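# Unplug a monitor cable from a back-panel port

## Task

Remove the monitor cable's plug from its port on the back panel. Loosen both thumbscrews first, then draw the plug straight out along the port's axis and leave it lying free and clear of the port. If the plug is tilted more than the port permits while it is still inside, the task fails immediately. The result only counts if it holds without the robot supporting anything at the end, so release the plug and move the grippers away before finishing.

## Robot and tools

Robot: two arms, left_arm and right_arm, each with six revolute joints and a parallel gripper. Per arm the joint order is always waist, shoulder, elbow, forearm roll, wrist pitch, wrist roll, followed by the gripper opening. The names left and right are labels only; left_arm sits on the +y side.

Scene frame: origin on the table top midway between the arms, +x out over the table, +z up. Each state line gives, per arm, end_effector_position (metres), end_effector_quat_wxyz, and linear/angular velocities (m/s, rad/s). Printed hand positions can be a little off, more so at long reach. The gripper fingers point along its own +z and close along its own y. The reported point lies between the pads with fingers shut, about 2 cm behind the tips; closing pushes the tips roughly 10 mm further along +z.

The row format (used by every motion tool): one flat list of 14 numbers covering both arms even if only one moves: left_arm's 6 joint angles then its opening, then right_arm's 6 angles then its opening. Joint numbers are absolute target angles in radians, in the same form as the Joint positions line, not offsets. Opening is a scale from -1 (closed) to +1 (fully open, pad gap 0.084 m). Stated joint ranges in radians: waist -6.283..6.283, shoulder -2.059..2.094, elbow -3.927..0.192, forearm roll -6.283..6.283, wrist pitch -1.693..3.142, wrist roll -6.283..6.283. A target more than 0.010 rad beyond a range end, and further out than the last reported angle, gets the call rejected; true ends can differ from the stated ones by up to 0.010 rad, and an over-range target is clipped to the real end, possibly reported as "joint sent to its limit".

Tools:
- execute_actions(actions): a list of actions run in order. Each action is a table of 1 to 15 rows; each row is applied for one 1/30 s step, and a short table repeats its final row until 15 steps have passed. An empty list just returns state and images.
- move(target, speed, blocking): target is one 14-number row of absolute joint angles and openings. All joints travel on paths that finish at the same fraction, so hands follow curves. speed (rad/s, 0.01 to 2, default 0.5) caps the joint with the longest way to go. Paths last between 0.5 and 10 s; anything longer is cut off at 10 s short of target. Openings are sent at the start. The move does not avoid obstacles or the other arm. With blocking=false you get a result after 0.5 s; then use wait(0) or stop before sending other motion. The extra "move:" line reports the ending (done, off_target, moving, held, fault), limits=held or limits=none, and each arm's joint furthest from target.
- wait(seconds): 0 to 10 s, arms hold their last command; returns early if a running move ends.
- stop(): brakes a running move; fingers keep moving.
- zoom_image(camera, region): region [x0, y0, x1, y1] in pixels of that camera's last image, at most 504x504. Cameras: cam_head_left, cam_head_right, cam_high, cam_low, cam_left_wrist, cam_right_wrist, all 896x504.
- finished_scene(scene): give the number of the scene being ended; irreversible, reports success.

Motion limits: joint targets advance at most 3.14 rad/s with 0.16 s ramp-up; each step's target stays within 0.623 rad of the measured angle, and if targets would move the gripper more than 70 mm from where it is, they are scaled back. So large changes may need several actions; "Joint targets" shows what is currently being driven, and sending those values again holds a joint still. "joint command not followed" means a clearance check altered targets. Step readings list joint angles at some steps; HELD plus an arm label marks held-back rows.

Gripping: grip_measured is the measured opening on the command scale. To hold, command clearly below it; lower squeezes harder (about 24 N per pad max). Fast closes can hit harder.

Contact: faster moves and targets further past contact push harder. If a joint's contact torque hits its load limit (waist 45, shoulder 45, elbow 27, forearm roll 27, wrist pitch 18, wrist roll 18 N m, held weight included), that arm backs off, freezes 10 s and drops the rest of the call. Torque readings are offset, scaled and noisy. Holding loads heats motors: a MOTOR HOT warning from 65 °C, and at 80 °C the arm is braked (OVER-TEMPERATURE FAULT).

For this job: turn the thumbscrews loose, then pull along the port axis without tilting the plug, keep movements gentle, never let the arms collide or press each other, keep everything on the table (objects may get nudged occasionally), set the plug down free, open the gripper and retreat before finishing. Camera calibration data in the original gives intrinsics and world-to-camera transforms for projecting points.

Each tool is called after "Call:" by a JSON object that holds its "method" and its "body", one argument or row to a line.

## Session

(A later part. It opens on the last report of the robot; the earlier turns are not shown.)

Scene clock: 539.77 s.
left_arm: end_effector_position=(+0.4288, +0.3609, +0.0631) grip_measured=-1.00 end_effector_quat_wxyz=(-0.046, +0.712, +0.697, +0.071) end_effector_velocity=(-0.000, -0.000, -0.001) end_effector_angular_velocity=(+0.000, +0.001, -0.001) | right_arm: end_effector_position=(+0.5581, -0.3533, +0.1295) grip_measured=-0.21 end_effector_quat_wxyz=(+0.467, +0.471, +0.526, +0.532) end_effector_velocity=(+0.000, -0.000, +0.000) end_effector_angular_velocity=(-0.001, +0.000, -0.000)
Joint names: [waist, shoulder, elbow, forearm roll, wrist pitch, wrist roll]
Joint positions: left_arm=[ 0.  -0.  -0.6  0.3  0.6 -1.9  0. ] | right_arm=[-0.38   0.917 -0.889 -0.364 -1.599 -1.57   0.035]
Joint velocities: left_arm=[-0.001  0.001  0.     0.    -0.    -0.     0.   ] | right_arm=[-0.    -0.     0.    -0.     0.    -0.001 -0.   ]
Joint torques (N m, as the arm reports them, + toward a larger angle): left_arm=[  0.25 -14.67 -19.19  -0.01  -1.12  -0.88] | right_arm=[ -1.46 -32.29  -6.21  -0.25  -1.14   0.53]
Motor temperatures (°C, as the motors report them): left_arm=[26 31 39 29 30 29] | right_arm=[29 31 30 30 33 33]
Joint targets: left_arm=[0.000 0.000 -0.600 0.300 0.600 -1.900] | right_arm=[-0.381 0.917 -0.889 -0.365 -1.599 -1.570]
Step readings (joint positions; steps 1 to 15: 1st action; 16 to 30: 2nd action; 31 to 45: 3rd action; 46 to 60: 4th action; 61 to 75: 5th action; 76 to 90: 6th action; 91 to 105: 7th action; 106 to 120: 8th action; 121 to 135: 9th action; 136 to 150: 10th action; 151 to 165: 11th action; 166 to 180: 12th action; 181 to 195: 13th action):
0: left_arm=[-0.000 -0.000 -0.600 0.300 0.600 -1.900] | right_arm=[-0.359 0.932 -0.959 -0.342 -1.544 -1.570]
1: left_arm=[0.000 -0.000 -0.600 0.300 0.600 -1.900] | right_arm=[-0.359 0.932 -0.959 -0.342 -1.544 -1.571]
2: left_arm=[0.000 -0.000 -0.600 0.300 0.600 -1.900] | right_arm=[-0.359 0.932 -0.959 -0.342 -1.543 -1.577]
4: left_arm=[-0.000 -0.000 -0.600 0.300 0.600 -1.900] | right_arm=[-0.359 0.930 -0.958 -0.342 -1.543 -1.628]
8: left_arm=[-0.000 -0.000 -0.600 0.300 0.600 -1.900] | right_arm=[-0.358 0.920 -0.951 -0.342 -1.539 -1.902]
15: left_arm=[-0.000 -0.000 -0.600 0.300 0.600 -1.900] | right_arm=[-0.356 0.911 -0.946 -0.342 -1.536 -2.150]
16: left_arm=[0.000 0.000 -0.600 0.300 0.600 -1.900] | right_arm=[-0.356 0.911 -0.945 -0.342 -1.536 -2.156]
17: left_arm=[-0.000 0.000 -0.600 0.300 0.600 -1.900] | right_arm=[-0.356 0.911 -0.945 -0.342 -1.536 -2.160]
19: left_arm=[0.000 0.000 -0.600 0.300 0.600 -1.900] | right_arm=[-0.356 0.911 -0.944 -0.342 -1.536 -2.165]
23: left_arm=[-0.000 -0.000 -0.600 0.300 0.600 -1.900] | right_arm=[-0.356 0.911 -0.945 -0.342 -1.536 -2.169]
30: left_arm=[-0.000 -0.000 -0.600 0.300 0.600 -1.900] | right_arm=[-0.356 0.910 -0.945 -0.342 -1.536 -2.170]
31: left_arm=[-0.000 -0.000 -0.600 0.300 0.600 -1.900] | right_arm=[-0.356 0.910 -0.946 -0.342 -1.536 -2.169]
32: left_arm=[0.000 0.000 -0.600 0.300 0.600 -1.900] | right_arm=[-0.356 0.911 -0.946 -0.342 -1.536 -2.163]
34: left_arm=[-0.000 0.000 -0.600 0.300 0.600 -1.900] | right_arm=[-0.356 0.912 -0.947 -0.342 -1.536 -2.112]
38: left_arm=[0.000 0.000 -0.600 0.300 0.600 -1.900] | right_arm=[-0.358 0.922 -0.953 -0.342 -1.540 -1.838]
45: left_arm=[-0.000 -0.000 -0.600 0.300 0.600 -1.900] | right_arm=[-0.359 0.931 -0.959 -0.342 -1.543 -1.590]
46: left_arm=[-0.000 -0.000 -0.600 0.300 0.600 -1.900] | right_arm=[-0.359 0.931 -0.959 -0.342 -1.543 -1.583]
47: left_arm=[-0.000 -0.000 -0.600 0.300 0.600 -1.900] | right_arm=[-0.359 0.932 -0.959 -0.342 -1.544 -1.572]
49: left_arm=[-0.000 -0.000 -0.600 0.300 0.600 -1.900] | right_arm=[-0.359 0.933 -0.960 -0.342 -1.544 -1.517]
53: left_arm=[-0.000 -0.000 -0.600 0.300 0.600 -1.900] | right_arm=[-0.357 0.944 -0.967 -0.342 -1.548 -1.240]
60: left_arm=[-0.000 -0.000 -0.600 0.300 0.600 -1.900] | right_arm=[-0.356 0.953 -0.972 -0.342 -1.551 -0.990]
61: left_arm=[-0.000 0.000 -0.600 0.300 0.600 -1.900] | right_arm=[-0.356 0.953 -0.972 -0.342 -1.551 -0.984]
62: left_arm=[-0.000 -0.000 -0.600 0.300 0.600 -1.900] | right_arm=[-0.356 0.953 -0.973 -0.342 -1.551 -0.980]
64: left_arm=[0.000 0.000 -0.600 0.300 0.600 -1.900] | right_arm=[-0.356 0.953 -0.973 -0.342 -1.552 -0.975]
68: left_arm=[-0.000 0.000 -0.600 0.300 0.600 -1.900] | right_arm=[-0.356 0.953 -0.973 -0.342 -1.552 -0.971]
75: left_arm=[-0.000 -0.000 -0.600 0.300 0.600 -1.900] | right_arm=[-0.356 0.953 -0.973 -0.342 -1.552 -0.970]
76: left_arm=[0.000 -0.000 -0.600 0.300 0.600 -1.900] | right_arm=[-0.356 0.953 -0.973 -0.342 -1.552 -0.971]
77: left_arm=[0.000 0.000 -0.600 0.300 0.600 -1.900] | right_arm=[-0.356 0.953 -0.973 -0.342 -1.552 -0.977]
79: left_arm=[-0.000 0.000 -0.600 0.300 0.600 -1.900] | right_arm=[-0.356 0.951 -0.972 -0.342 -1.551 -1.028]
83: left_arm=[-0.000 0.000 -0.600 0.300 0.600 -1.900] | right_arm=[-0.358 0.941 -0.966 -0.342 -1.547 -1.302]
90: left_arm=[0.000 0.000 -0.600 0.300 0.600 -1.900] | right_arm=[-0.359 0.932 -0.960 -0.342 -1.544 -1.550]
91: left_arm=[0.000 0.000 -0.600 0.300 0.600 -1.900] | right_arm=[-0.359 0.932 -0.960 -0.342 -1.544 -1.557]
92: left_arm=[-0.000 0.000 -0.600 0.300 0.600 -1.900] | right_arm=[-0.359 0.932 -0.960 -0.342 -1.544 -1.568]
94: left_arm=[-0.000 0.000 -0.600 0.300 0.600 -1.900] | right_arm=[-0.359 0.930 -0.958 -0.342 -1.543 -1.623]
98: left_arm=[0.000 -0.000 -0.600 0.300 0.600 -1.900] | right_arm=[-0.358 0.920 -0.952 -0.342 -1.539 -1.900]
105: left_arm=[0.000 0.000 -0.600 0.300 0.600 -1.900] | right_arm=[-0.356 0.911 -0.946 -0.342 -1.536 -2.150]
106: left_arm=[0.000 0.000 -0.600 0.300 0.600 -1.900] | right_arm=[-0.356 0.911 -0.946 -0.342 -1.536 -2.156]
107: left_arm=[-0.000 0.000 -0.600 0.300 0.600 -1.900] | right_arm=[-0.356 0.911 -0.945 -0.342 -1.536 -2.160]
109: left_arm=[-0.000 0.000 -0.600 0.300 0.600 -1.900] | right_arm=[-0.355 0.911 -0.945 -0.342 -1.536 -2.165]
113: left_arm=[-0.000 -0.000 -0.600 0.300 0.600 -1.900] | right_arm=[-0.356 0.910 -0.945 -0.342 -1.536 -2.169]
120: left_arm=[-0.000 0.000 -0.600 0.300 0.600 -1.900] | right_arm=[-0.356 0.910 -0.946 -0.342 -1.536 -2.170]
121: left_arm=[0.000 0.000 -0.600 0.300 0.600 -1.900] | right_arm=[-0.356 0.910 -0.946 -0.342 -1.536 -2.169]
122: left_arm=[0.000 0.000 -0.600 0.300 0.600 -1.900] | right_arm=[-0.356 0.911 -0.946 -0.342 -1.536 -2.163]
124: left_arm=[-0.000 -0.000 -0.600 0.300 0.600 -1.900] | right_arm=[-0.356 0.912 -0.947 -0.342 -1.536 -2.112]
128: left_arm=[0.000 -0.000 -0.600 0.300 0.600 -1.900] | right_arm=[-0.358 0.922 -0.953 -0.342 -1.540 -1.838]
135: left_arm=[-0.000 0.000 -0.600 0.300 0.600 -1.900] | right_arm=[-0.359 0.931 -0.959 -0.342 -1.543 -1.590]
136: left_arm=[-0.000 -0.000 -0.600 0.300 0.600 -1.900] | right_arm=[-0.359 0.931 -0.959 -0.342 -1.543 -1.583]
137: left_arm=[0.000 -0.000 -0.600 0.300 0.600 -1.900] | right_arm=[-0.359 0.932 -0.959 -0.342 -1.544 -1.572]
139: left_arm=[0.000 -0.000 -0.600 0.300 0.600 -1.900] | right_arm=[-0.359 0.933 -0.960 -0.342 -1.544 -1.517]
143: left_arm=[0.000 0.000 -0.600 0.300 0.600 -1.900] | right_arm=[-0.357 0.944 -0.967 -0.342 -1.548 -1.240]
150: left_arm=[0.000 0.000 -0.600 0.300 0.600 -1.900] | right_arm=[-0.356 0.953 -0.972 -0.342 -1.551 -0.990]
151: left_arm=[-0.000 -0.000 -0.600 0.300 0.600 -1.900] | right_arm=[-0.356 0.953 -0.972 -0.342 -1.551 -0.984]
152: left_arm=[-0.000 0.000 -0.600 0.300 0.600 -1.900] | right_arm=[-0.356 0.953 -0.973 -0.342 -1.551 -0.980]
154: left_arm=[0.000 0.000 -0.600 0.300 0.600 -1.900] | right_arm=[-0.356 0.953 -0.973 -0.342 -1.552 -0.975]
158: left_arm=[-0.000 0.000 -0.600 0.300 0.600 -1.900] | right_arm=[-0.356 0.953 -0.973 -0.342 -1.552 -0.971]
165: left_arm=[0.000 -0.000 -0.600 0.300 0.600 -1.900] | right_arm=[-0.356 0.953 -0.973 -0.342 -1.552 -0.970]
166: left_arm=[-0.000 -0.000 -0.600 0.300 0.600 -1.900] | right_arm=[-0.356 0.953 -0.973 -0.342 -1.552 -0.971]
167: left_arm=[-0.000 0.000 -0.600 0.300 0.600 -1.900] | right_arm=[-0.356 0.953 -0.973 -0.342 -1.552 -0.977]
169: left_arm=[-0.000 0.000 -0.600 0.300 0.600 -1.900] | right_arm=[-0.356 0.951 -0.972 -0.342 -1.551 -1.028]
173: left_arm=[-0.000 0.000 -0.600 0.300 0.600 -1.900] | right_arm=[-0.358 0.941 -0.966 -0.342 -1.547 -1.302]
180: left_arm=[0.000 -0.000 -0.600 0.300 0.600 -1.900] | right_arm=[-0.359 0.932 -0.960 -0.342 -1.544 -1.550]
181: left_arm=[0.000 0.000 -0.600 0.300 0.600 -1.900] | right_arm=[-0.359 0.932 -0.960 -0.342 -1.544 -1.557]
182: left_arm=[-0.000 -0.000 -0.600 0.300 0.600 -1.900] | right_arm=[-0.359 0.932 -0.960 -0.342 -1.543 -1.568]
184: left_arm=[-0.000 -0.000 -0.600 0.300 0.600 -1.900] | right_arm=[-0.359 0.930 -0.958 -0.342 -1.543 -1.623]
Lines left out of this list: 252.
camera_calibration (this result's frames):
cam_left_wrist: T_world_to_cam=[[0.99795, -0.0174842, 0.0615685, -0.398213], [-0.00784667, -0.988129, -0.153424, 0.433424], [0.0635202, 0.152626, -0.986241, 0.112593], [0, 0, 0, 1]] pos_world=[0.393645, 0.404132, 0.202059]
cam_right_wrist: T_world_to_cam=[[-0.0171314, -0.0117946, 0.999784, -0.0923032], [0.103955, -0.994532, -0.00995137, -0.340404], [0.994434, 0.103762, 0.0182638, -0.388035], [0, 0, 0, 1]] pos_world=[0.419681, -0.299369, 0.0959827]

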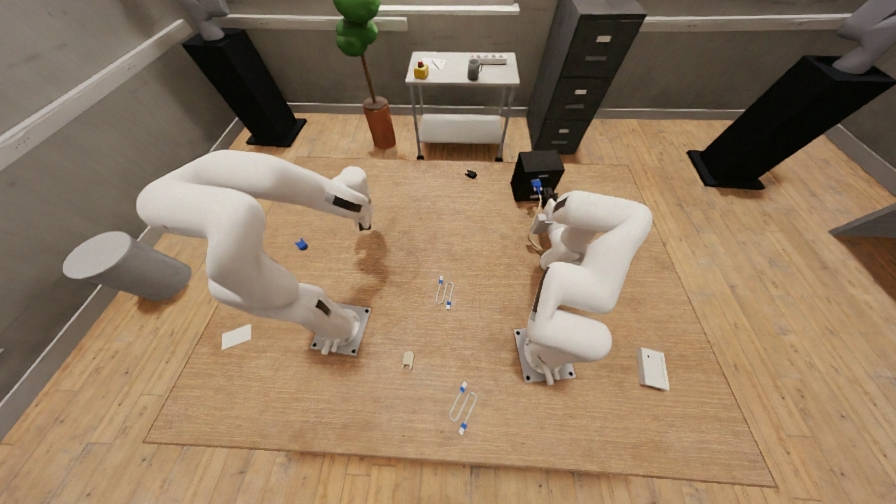

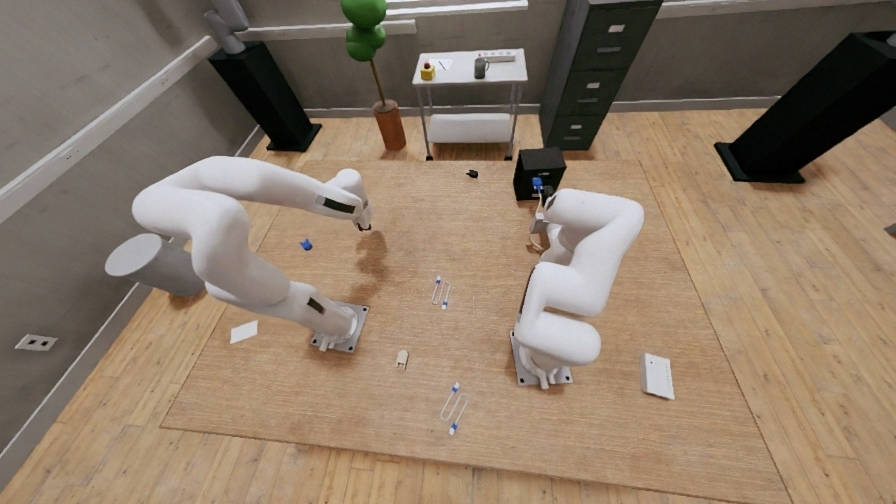

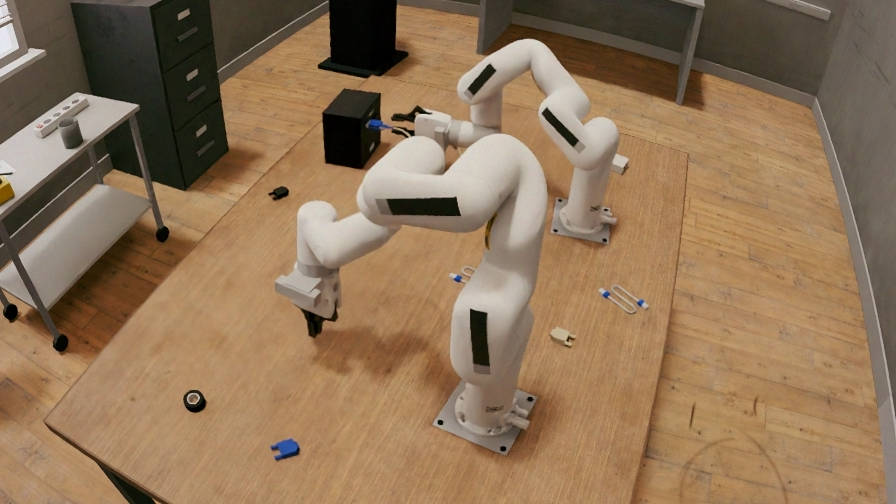

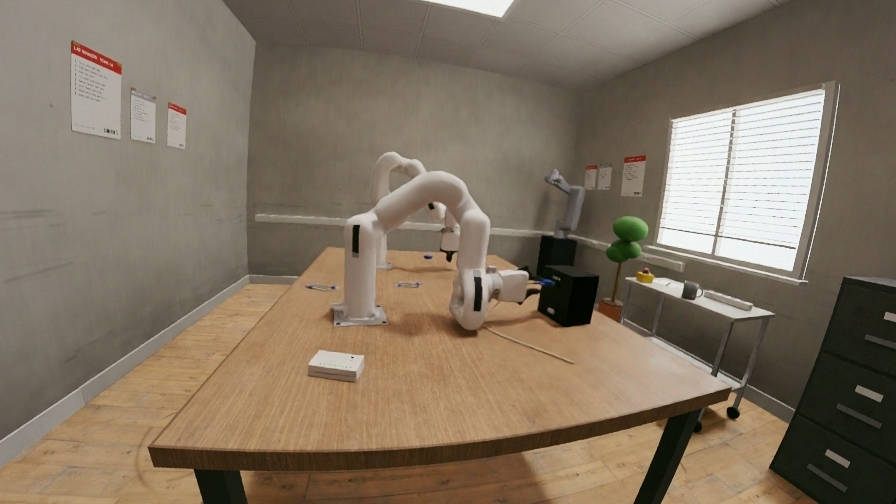

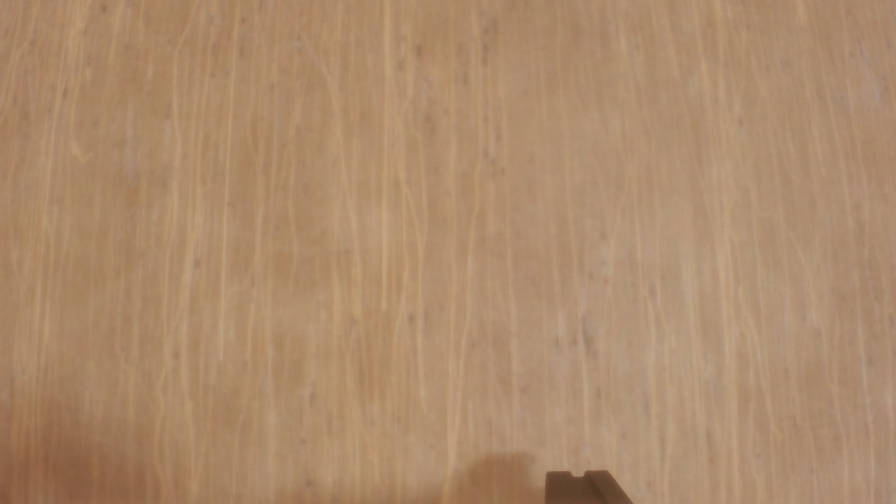

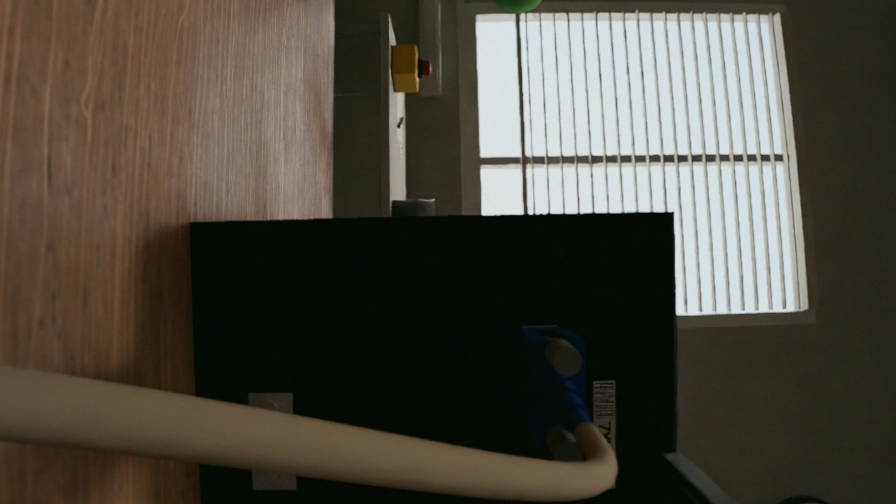

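Call:
{"method": "move", "body": {
  "target": [0,0,-0.6,0.3,0.6,-1.9,-1,-0.359,0.9318,-0.9592,-0.342,-1.5436,-1.55,-0.2],
  "speed": 0.15
}}

Call:
{"method": "move", "body": {
  "target": [0,0,-0.6,0.3,0.6,-1.9,-1,-0.2943,0.927,-0.9356,-0.2778,-1.5624,-1.558,-0.2],
  "speed": 0.08
}}

Call:
{"method": "move", "body": {
  "target": [0,0,-0.6,0.3,0.6,-1.9,-1,-0.279,0.9425,-1.0008,-0.2625,-1.5127,-1.545,-0.2],
  "speed": 0.08
}}

Call:
{"method": "zoom_image", "body": {
  "camera": "cam_high",
  "region": [320,80,460,170]
}}

Call:
{"method": "zoom_image", "body": {
  "camera": "cam_low",
  "region": [490,250,590,320]
}}

Scene clock: 564.47 s.
left_arm: end_effector_position=(+0.4288, +0.3609, +0.0631) grip_measured=-1.00 end_effector_quat_wxyz=(-0.046, +0.712, +0.697, +0.071) end_effector_velocity=(+0.001, -0.000, +0.000) end_effector_angular_velocity=(-0.000, -0.002, +0.001) | right_arm: end_effector_position=(+0.5800, -0.3499, +0.1291) grip_measured=-0.21 end_effector_quat_wxyz=(+0.466, +0.473, +0.527, +0.531) end_effector_velocity=(+0.001, -0.000, -0.001) end_effector_angular_velocity=(+0.001, +0.001, -0.001)
Joint names: [waist, shoulder, elbow, forearm roll, wrist pitch, wrist roll]
Joint positions: left_arm=[ 0.   0.  -0.6  0.3  0.6 -1.9  0. ] | right_arm=[-0.359  0.932 -0.959 -0.342 -1.544 -1.55   0.035]
Joint velocities: left_arm=[ 0.    -0.    -0.001 -0.    -0.001 -0.     0.   ] | right_arm=[ 0.001  0.002 -0.003  0.002  0.002  0.001  0.   ]
Joint torques (N m, as the arm reports them, + toward a larger angle): left_arm=[  0.58 -15.22 -19.25   0.28  -0.98  -0.63] | right_arm=[ -1.84 -33.94  -6.96  -0.35  -1.18   0.49]
Motor temperatures (°C, as the motors report them): left_arm=[26 31 39 29 30 29] | right_arm=[29 31 30 30 33 33]
Joint targets: left_arm=[0.000 0.000 -0.600 0.300 0.600 -1.900] | right_arm=[-0.359 0.932 -0.959 -0.342 -1.544 -1.550]
move: done; limits=none; left_arm: farthest joint: the waist, 0.000 radians from its target (0.000 radians at the start); right_arm: farthest joint: the waist, 0.000 radians from its target (0.022 radians at the start)
camera_calibration (this result's frames):
cam_left_wrist: T_world_to_cam=[[0.99795, -0.0174843, 0.0615682, -0.398213], [-0.00784682, -0.988129, -0.153424, 0.433424], [0.0635199, 0.152626, -0.986241, 0.112593], [0, 0, 0, 1]] pos_world=[0.393645, 0.404132, 0.202058]
cam_right_wrist: T_world_to_cam=[[-0.0135433, -0.0122272, 0.999834, -0.0936702], [0.102884, -0.994635, -0.01077, -0.338615], [0.994601, 0.102721, 0.0147287, -0.410245], [0, 0, 0, 1]] pos_world=[0.441599, -0.295803, 0.09605]

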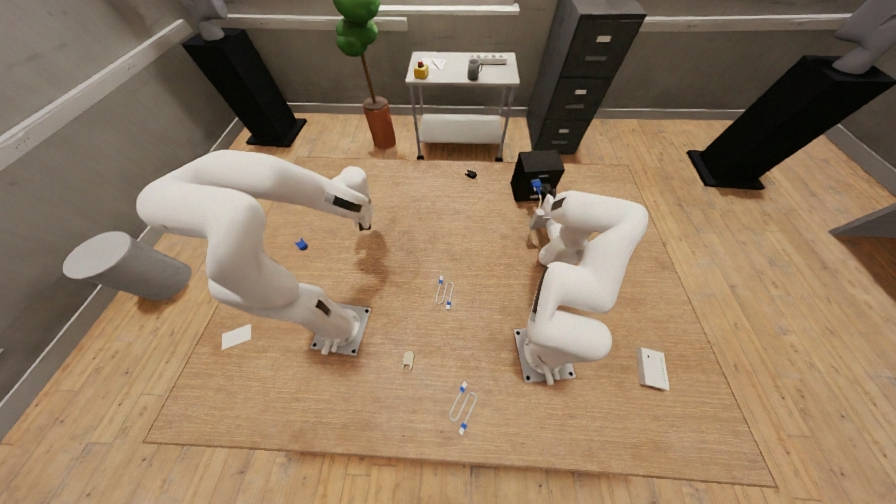

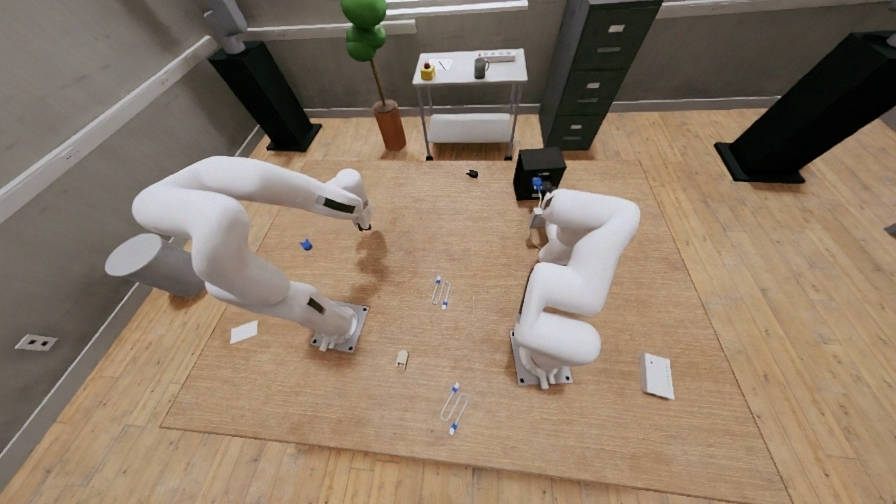

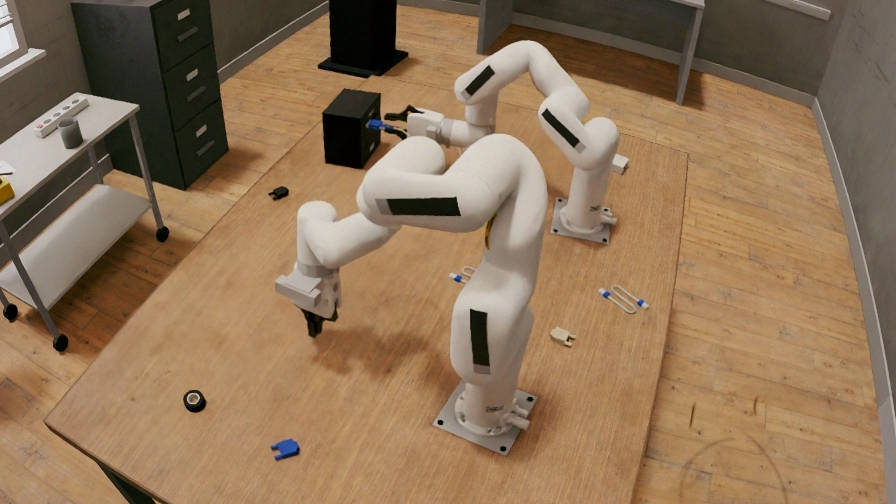

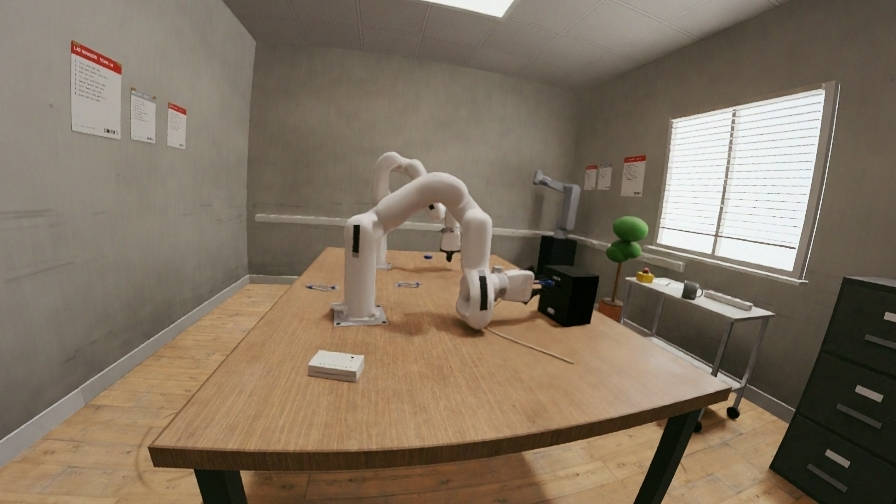

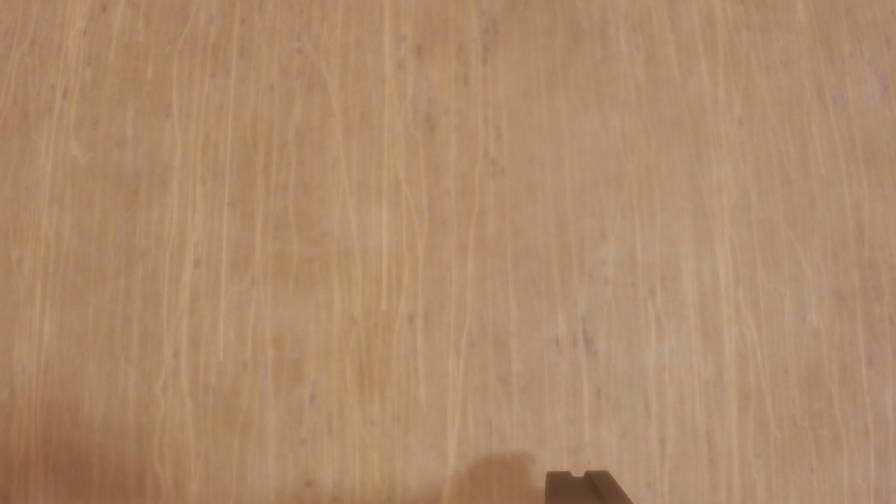

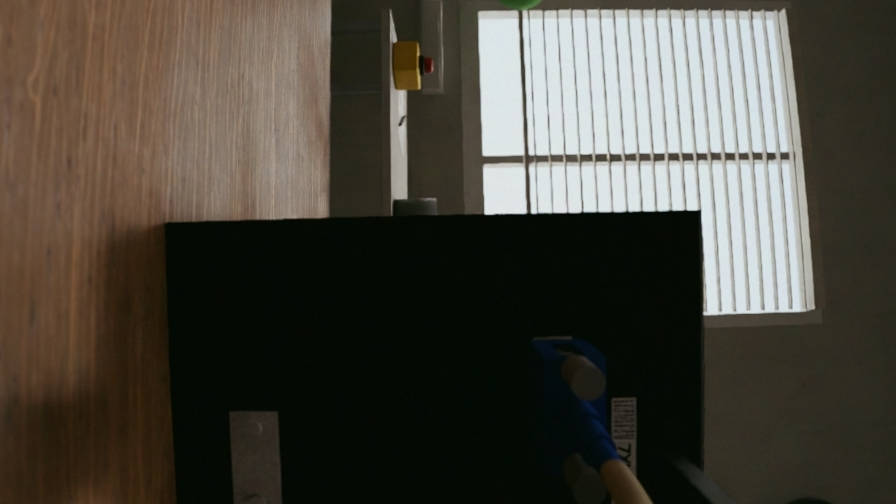

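Scene clock: 565.63 s.
left_arm: end_effector_position=(+0.4288, +0.3609, +0.0631) grip_measured=-1.00 end_effector_quat_wxyz=(-0.046, +0.712, +0.697, +0.071) end_effector_velocity=(-0.000, -0.000, -0.000) end_effector_angular_velocity=(-0.000, +0.001, -0.001) | right_arm: end_effector_position=(+0.5774, -0.3273, +0.1291) grip_measured=-0.21 end_effector_quat_wxyz=(+0.466, +0.472, +0.527, +0.531) end_effector_velocity=(+0.000, +0.001, -0.000) end_effector_angular_velocity=(+0.000, +0.002, +0.001)
Joint names: [waist, shoulder, elbow, forearm roll, wrist pitch, wrist roll]
Joint positions: left_arm=[-0.  -0.  -0.6  0.3  0.6 -1.9  0. ] | right_arm=[-0.295  0.927 -0.936 -0.278 -1.562 -1.558  0.035]
Joint velocities: left_arm=[-0.001 -0.     0.001 -0.     0.     0.     0.   ] | right_arm=[0.002 0.    0.001 0.002 0.001 0.    0.   ]
Joint torques (N m, as the arm reports them, + toward a larger angle): left_arm=[  0.75 -15.54 -19.44   0.53  -1.38  -0.51] | right_arm=[ -0.84 -33.67  -7.34  -0.78  -1.12   0.61]
Motor temperatures (°C, as the motors report them): left_arm=[26 31 39 29 30 29] | right_arm=[29 31 30 30 33 33]
Joint targets: left_arm=[0.000 0.000 -0.600 0.300 0.600 -1.900] | right_arm=[-0.294 0.927 -0.936 -0.278 -1.562 -1.558]
move: done; limits=none; left_arm: farthest joint: the waist, 0.000 radians from its target (0.000 radians at the start); right_arm: farthest joint: the waist, 0.000 radians from its target (0.065 radians at the start)
camera_calibration (this result's frames):
cam_left_wrist: T_world_to_cam=[[0.99795, -0.0174841, 0.0615681, -0.398213], [-0.00784664, -0.988129, -0.153424, 0.433424], [0.0635197, 0.152626, -0.986241, 0.112593], [0, 0, 0, 1]] pos_world=[0.393645, 0.404132, 0.202058]
cam_right_wrist: T_world_to_cam=[[-0.0150231, -0.0111985, 0.999824, -0.0922725], [0.103399, -0.994594, -0.00958628, -0.31624], [0.994526, 0.103237, 0.0160998, -0.409924], [0, 0, 0, 1]] pos_world=[0.438993, -0.273244, 0.0958244]

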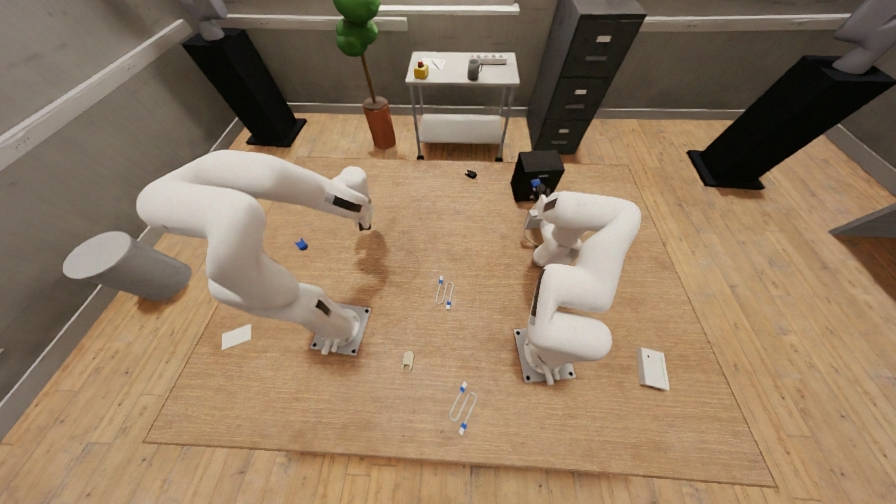

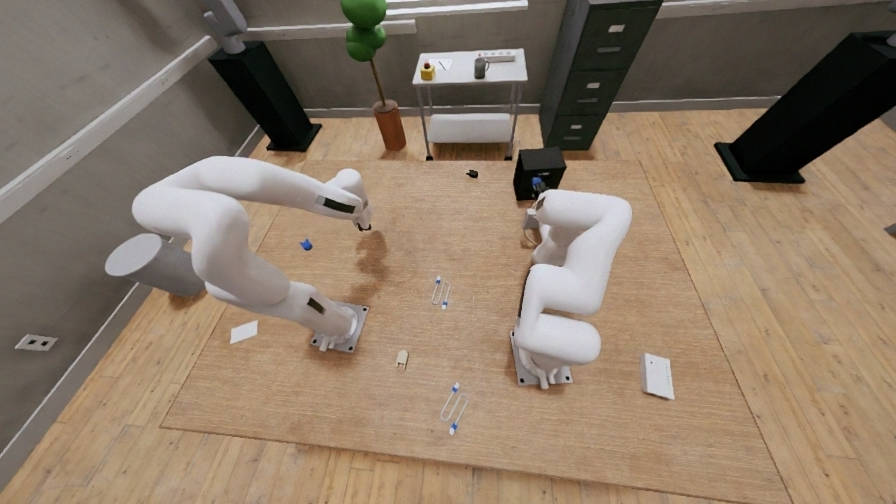

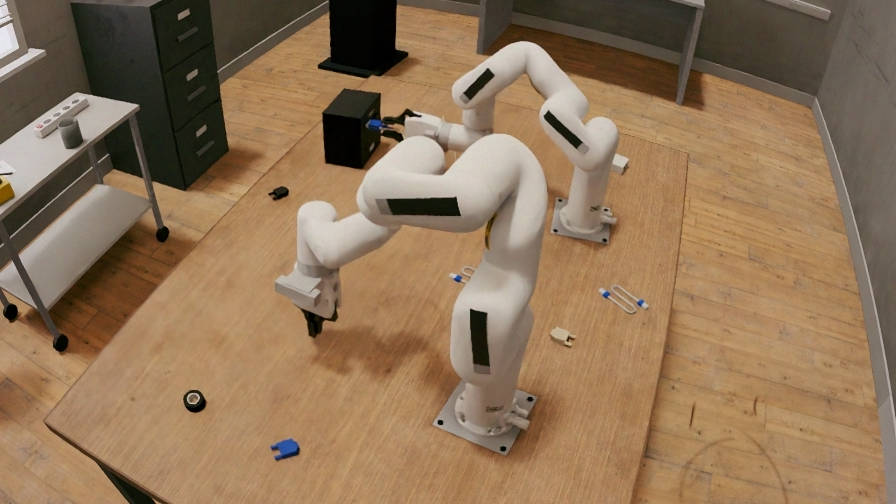

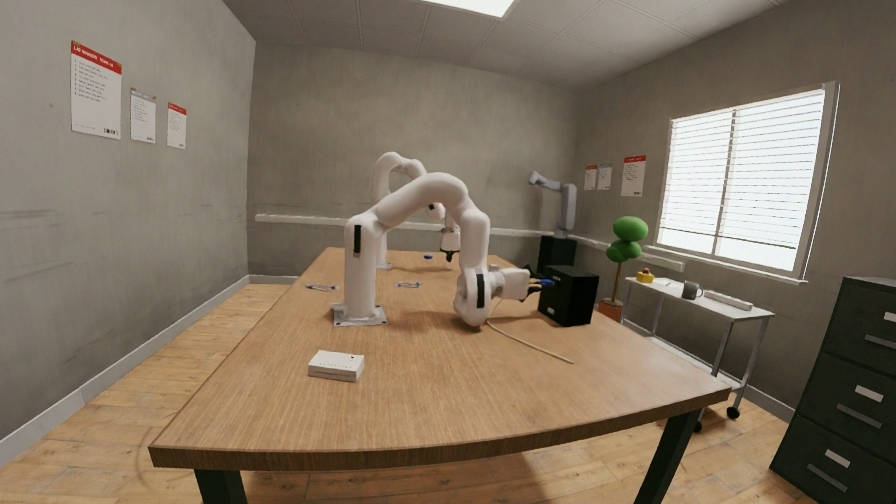

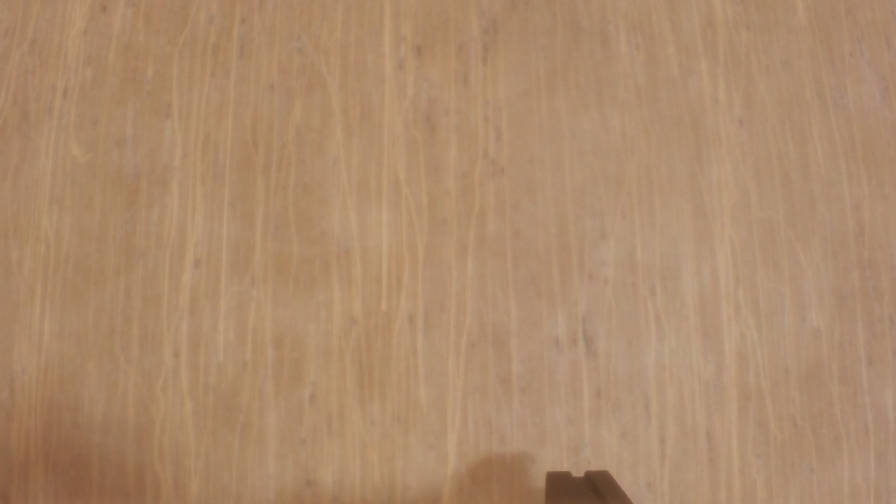

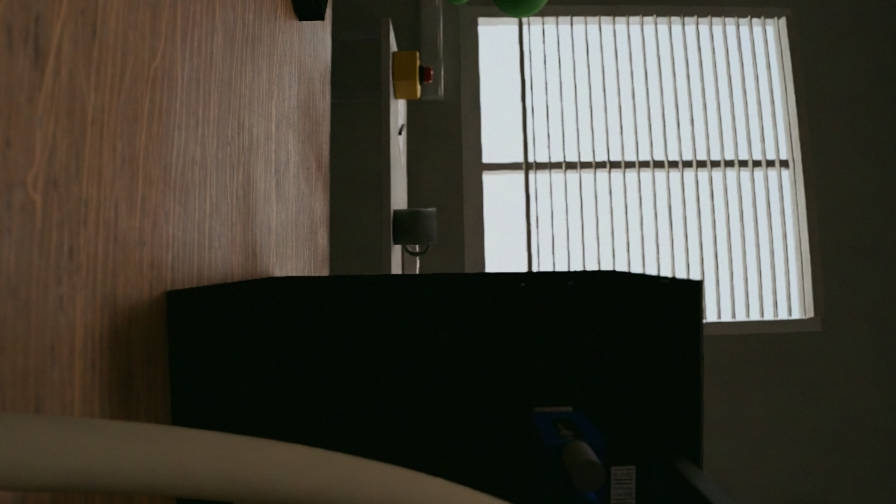

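Scene clock: 566.77 s.
left_arm: end_effector_position=(+0.4288, +0.3609, +0.0631) grip_measured=-1.00 end_effector_quat_wxyz=(-0.046, +0.712, +0.697, +0.071) end_effector_velocity=(+0.001, -0.000, +0.000) end_effector_angular_velocity=(-0.000, -0.001, +0.000) | right_arm: end_effector_position=(+0.5966, -0.3237, +0.1288) grip_measured=-0.21 end_effector_quat_wxyz=(+0.466, +0.473, +0.527, +0.531) end_effector_velocity=(+0.001, +0.000, -0.001) end_effector_angular_velocity=(-0.002, +0.003, +0.001)
Joint names: [waist, shoulder, elbow, forearm roll, wrist pitch, wrist roll]
Joint positions: left_arm=[-0.  -0.  -0.6  0.3  0.6 -1.9  0. ] | right_arm=[-0.279  0.943 -1.    -0.263 -1.513 -1.545  0.035]
Joint velocities: left_arm=[-0.     0.    -0.001 -0.     0.    -0.     0.   ] | right_arm=[ 0.001  0.001 -0.002 -0.     0.005 -0.001 -0.   ]
Joint torques (N m, as the arm reports them, + toward a larger angle): left_arm=[  0.62 -14.58 -19.23   0.52  -1.15  -0.78] | right_arm=[ -3.22 -38.25 -12.23   0.6   -1.14   0.49]
Motor temperatures (°C, as the motors report them): left_arm=[26 31 39 29 30 29] | right_arm=[29 31 30 30 33 33]
Joint targets: left_arm=[0.000 0.000 -0.600 0.300 0.600 -1.900] | right_arm=[-0.279 0.942 -1.001 -0.262 -1.513 -1.545]
move: done; limits=none; left_arm: farthest joint: the waist, 0.000 radians from its target (0.000 radians at the start); right_arm: farthest joint: the elbow, 0.001 radians from its target (0.065 radians at the start)
camera_calibration (this result's frames):
cam_left_wrist: T_world_to_cam=[[0.99795, -0.0174844, 0.0615685, -0.398213], [-0.00784685, -0.988129, -0.153424, 0.433424], [0.0635202, 0.152626, -0.986241, 0.112593], [0, 0, 0, 1]] pos_world=[0.393645, 0.404132, 0.202059]
cam_right_wrist: T_world_to_cam=[[-0.0128163, -0.0113385, 0.999854, -0.0930113], [0.103313, -0.994599, -0.00995459, -0.314559], [0.994566, 0.103171, 0.0139185, -0.429143], [0, 0, 0, 1]] pos_world=[0.458117, -0.26964, 0.0958394]

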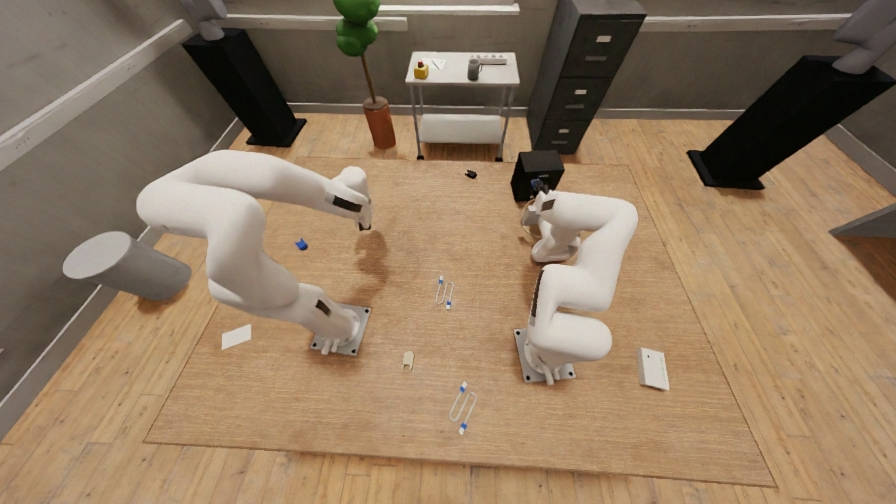

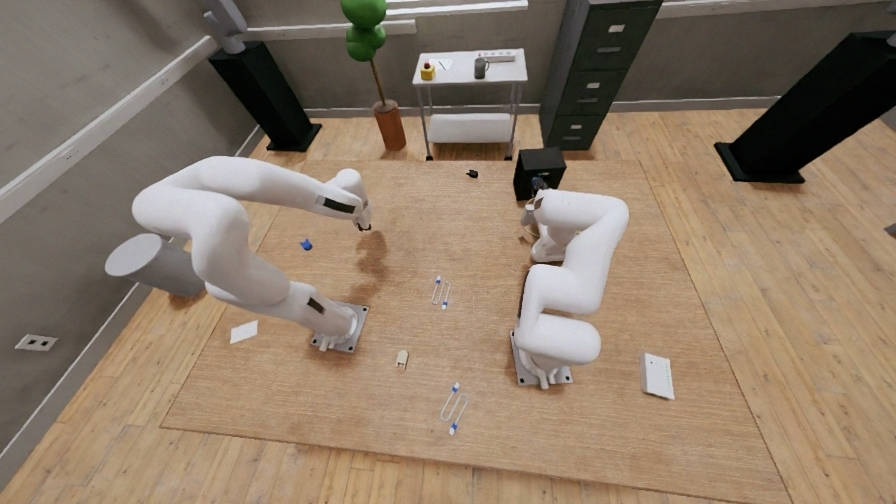

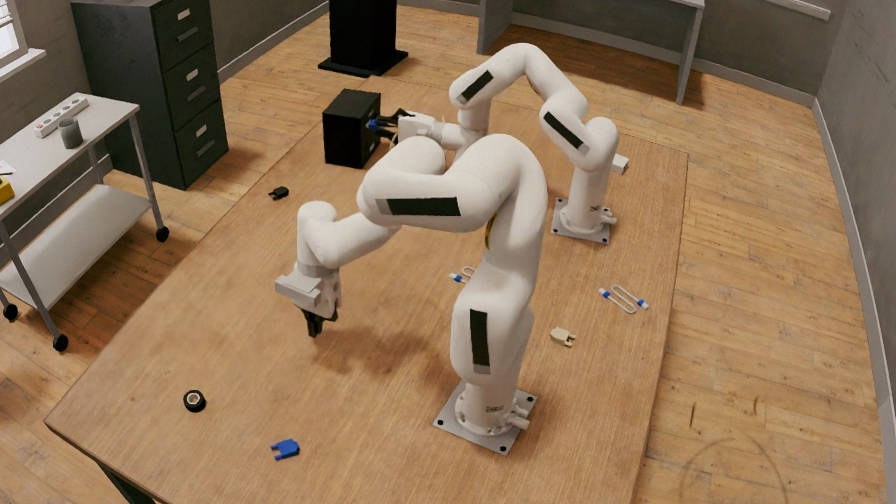

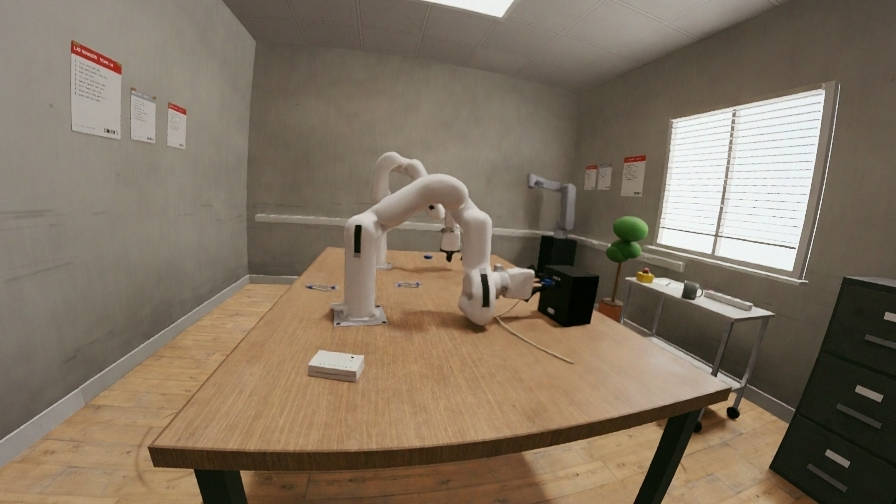

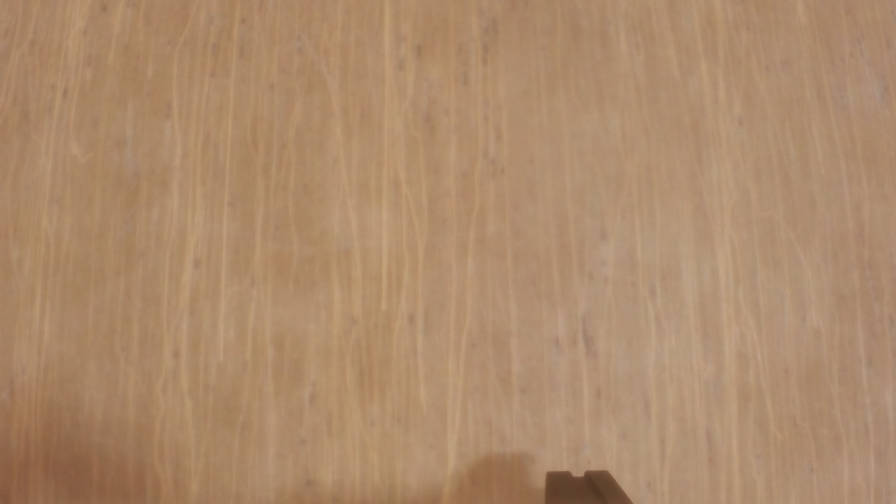

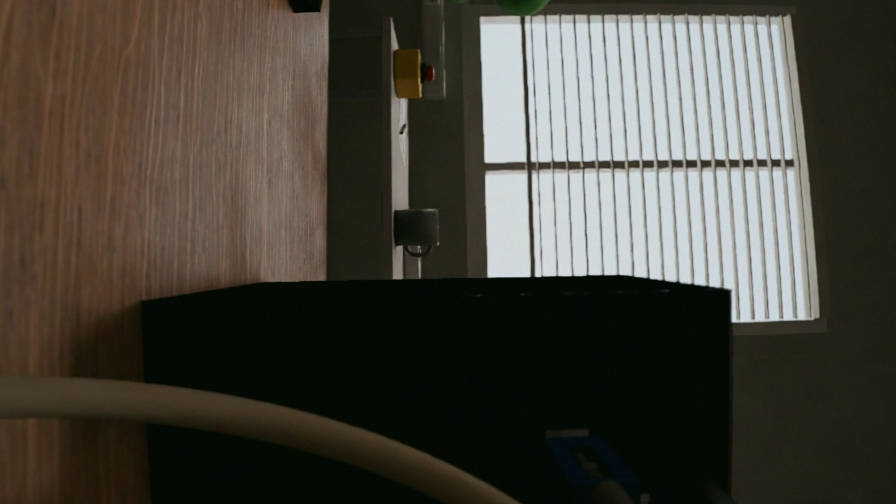

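Region (320, 80, 460, 170) of cam_high's 896x504 image, scaled by 3.600, with more detail than that image has; it fills the top 324 rows of this view, and the rest is white.

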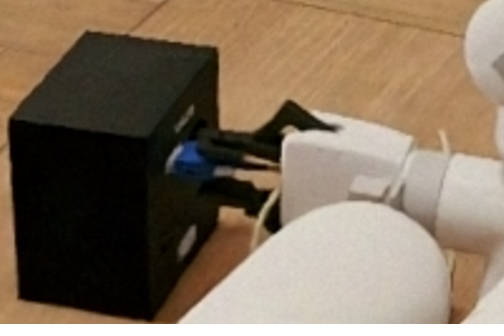

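Region (490, 250, 590, 320) of cam_low's 896x504 image, scaled by 5.040, with more detail than that image has; it fills the top 353 rows of this view, and the rest is white.

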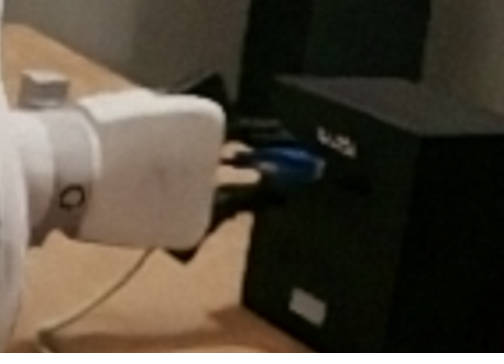

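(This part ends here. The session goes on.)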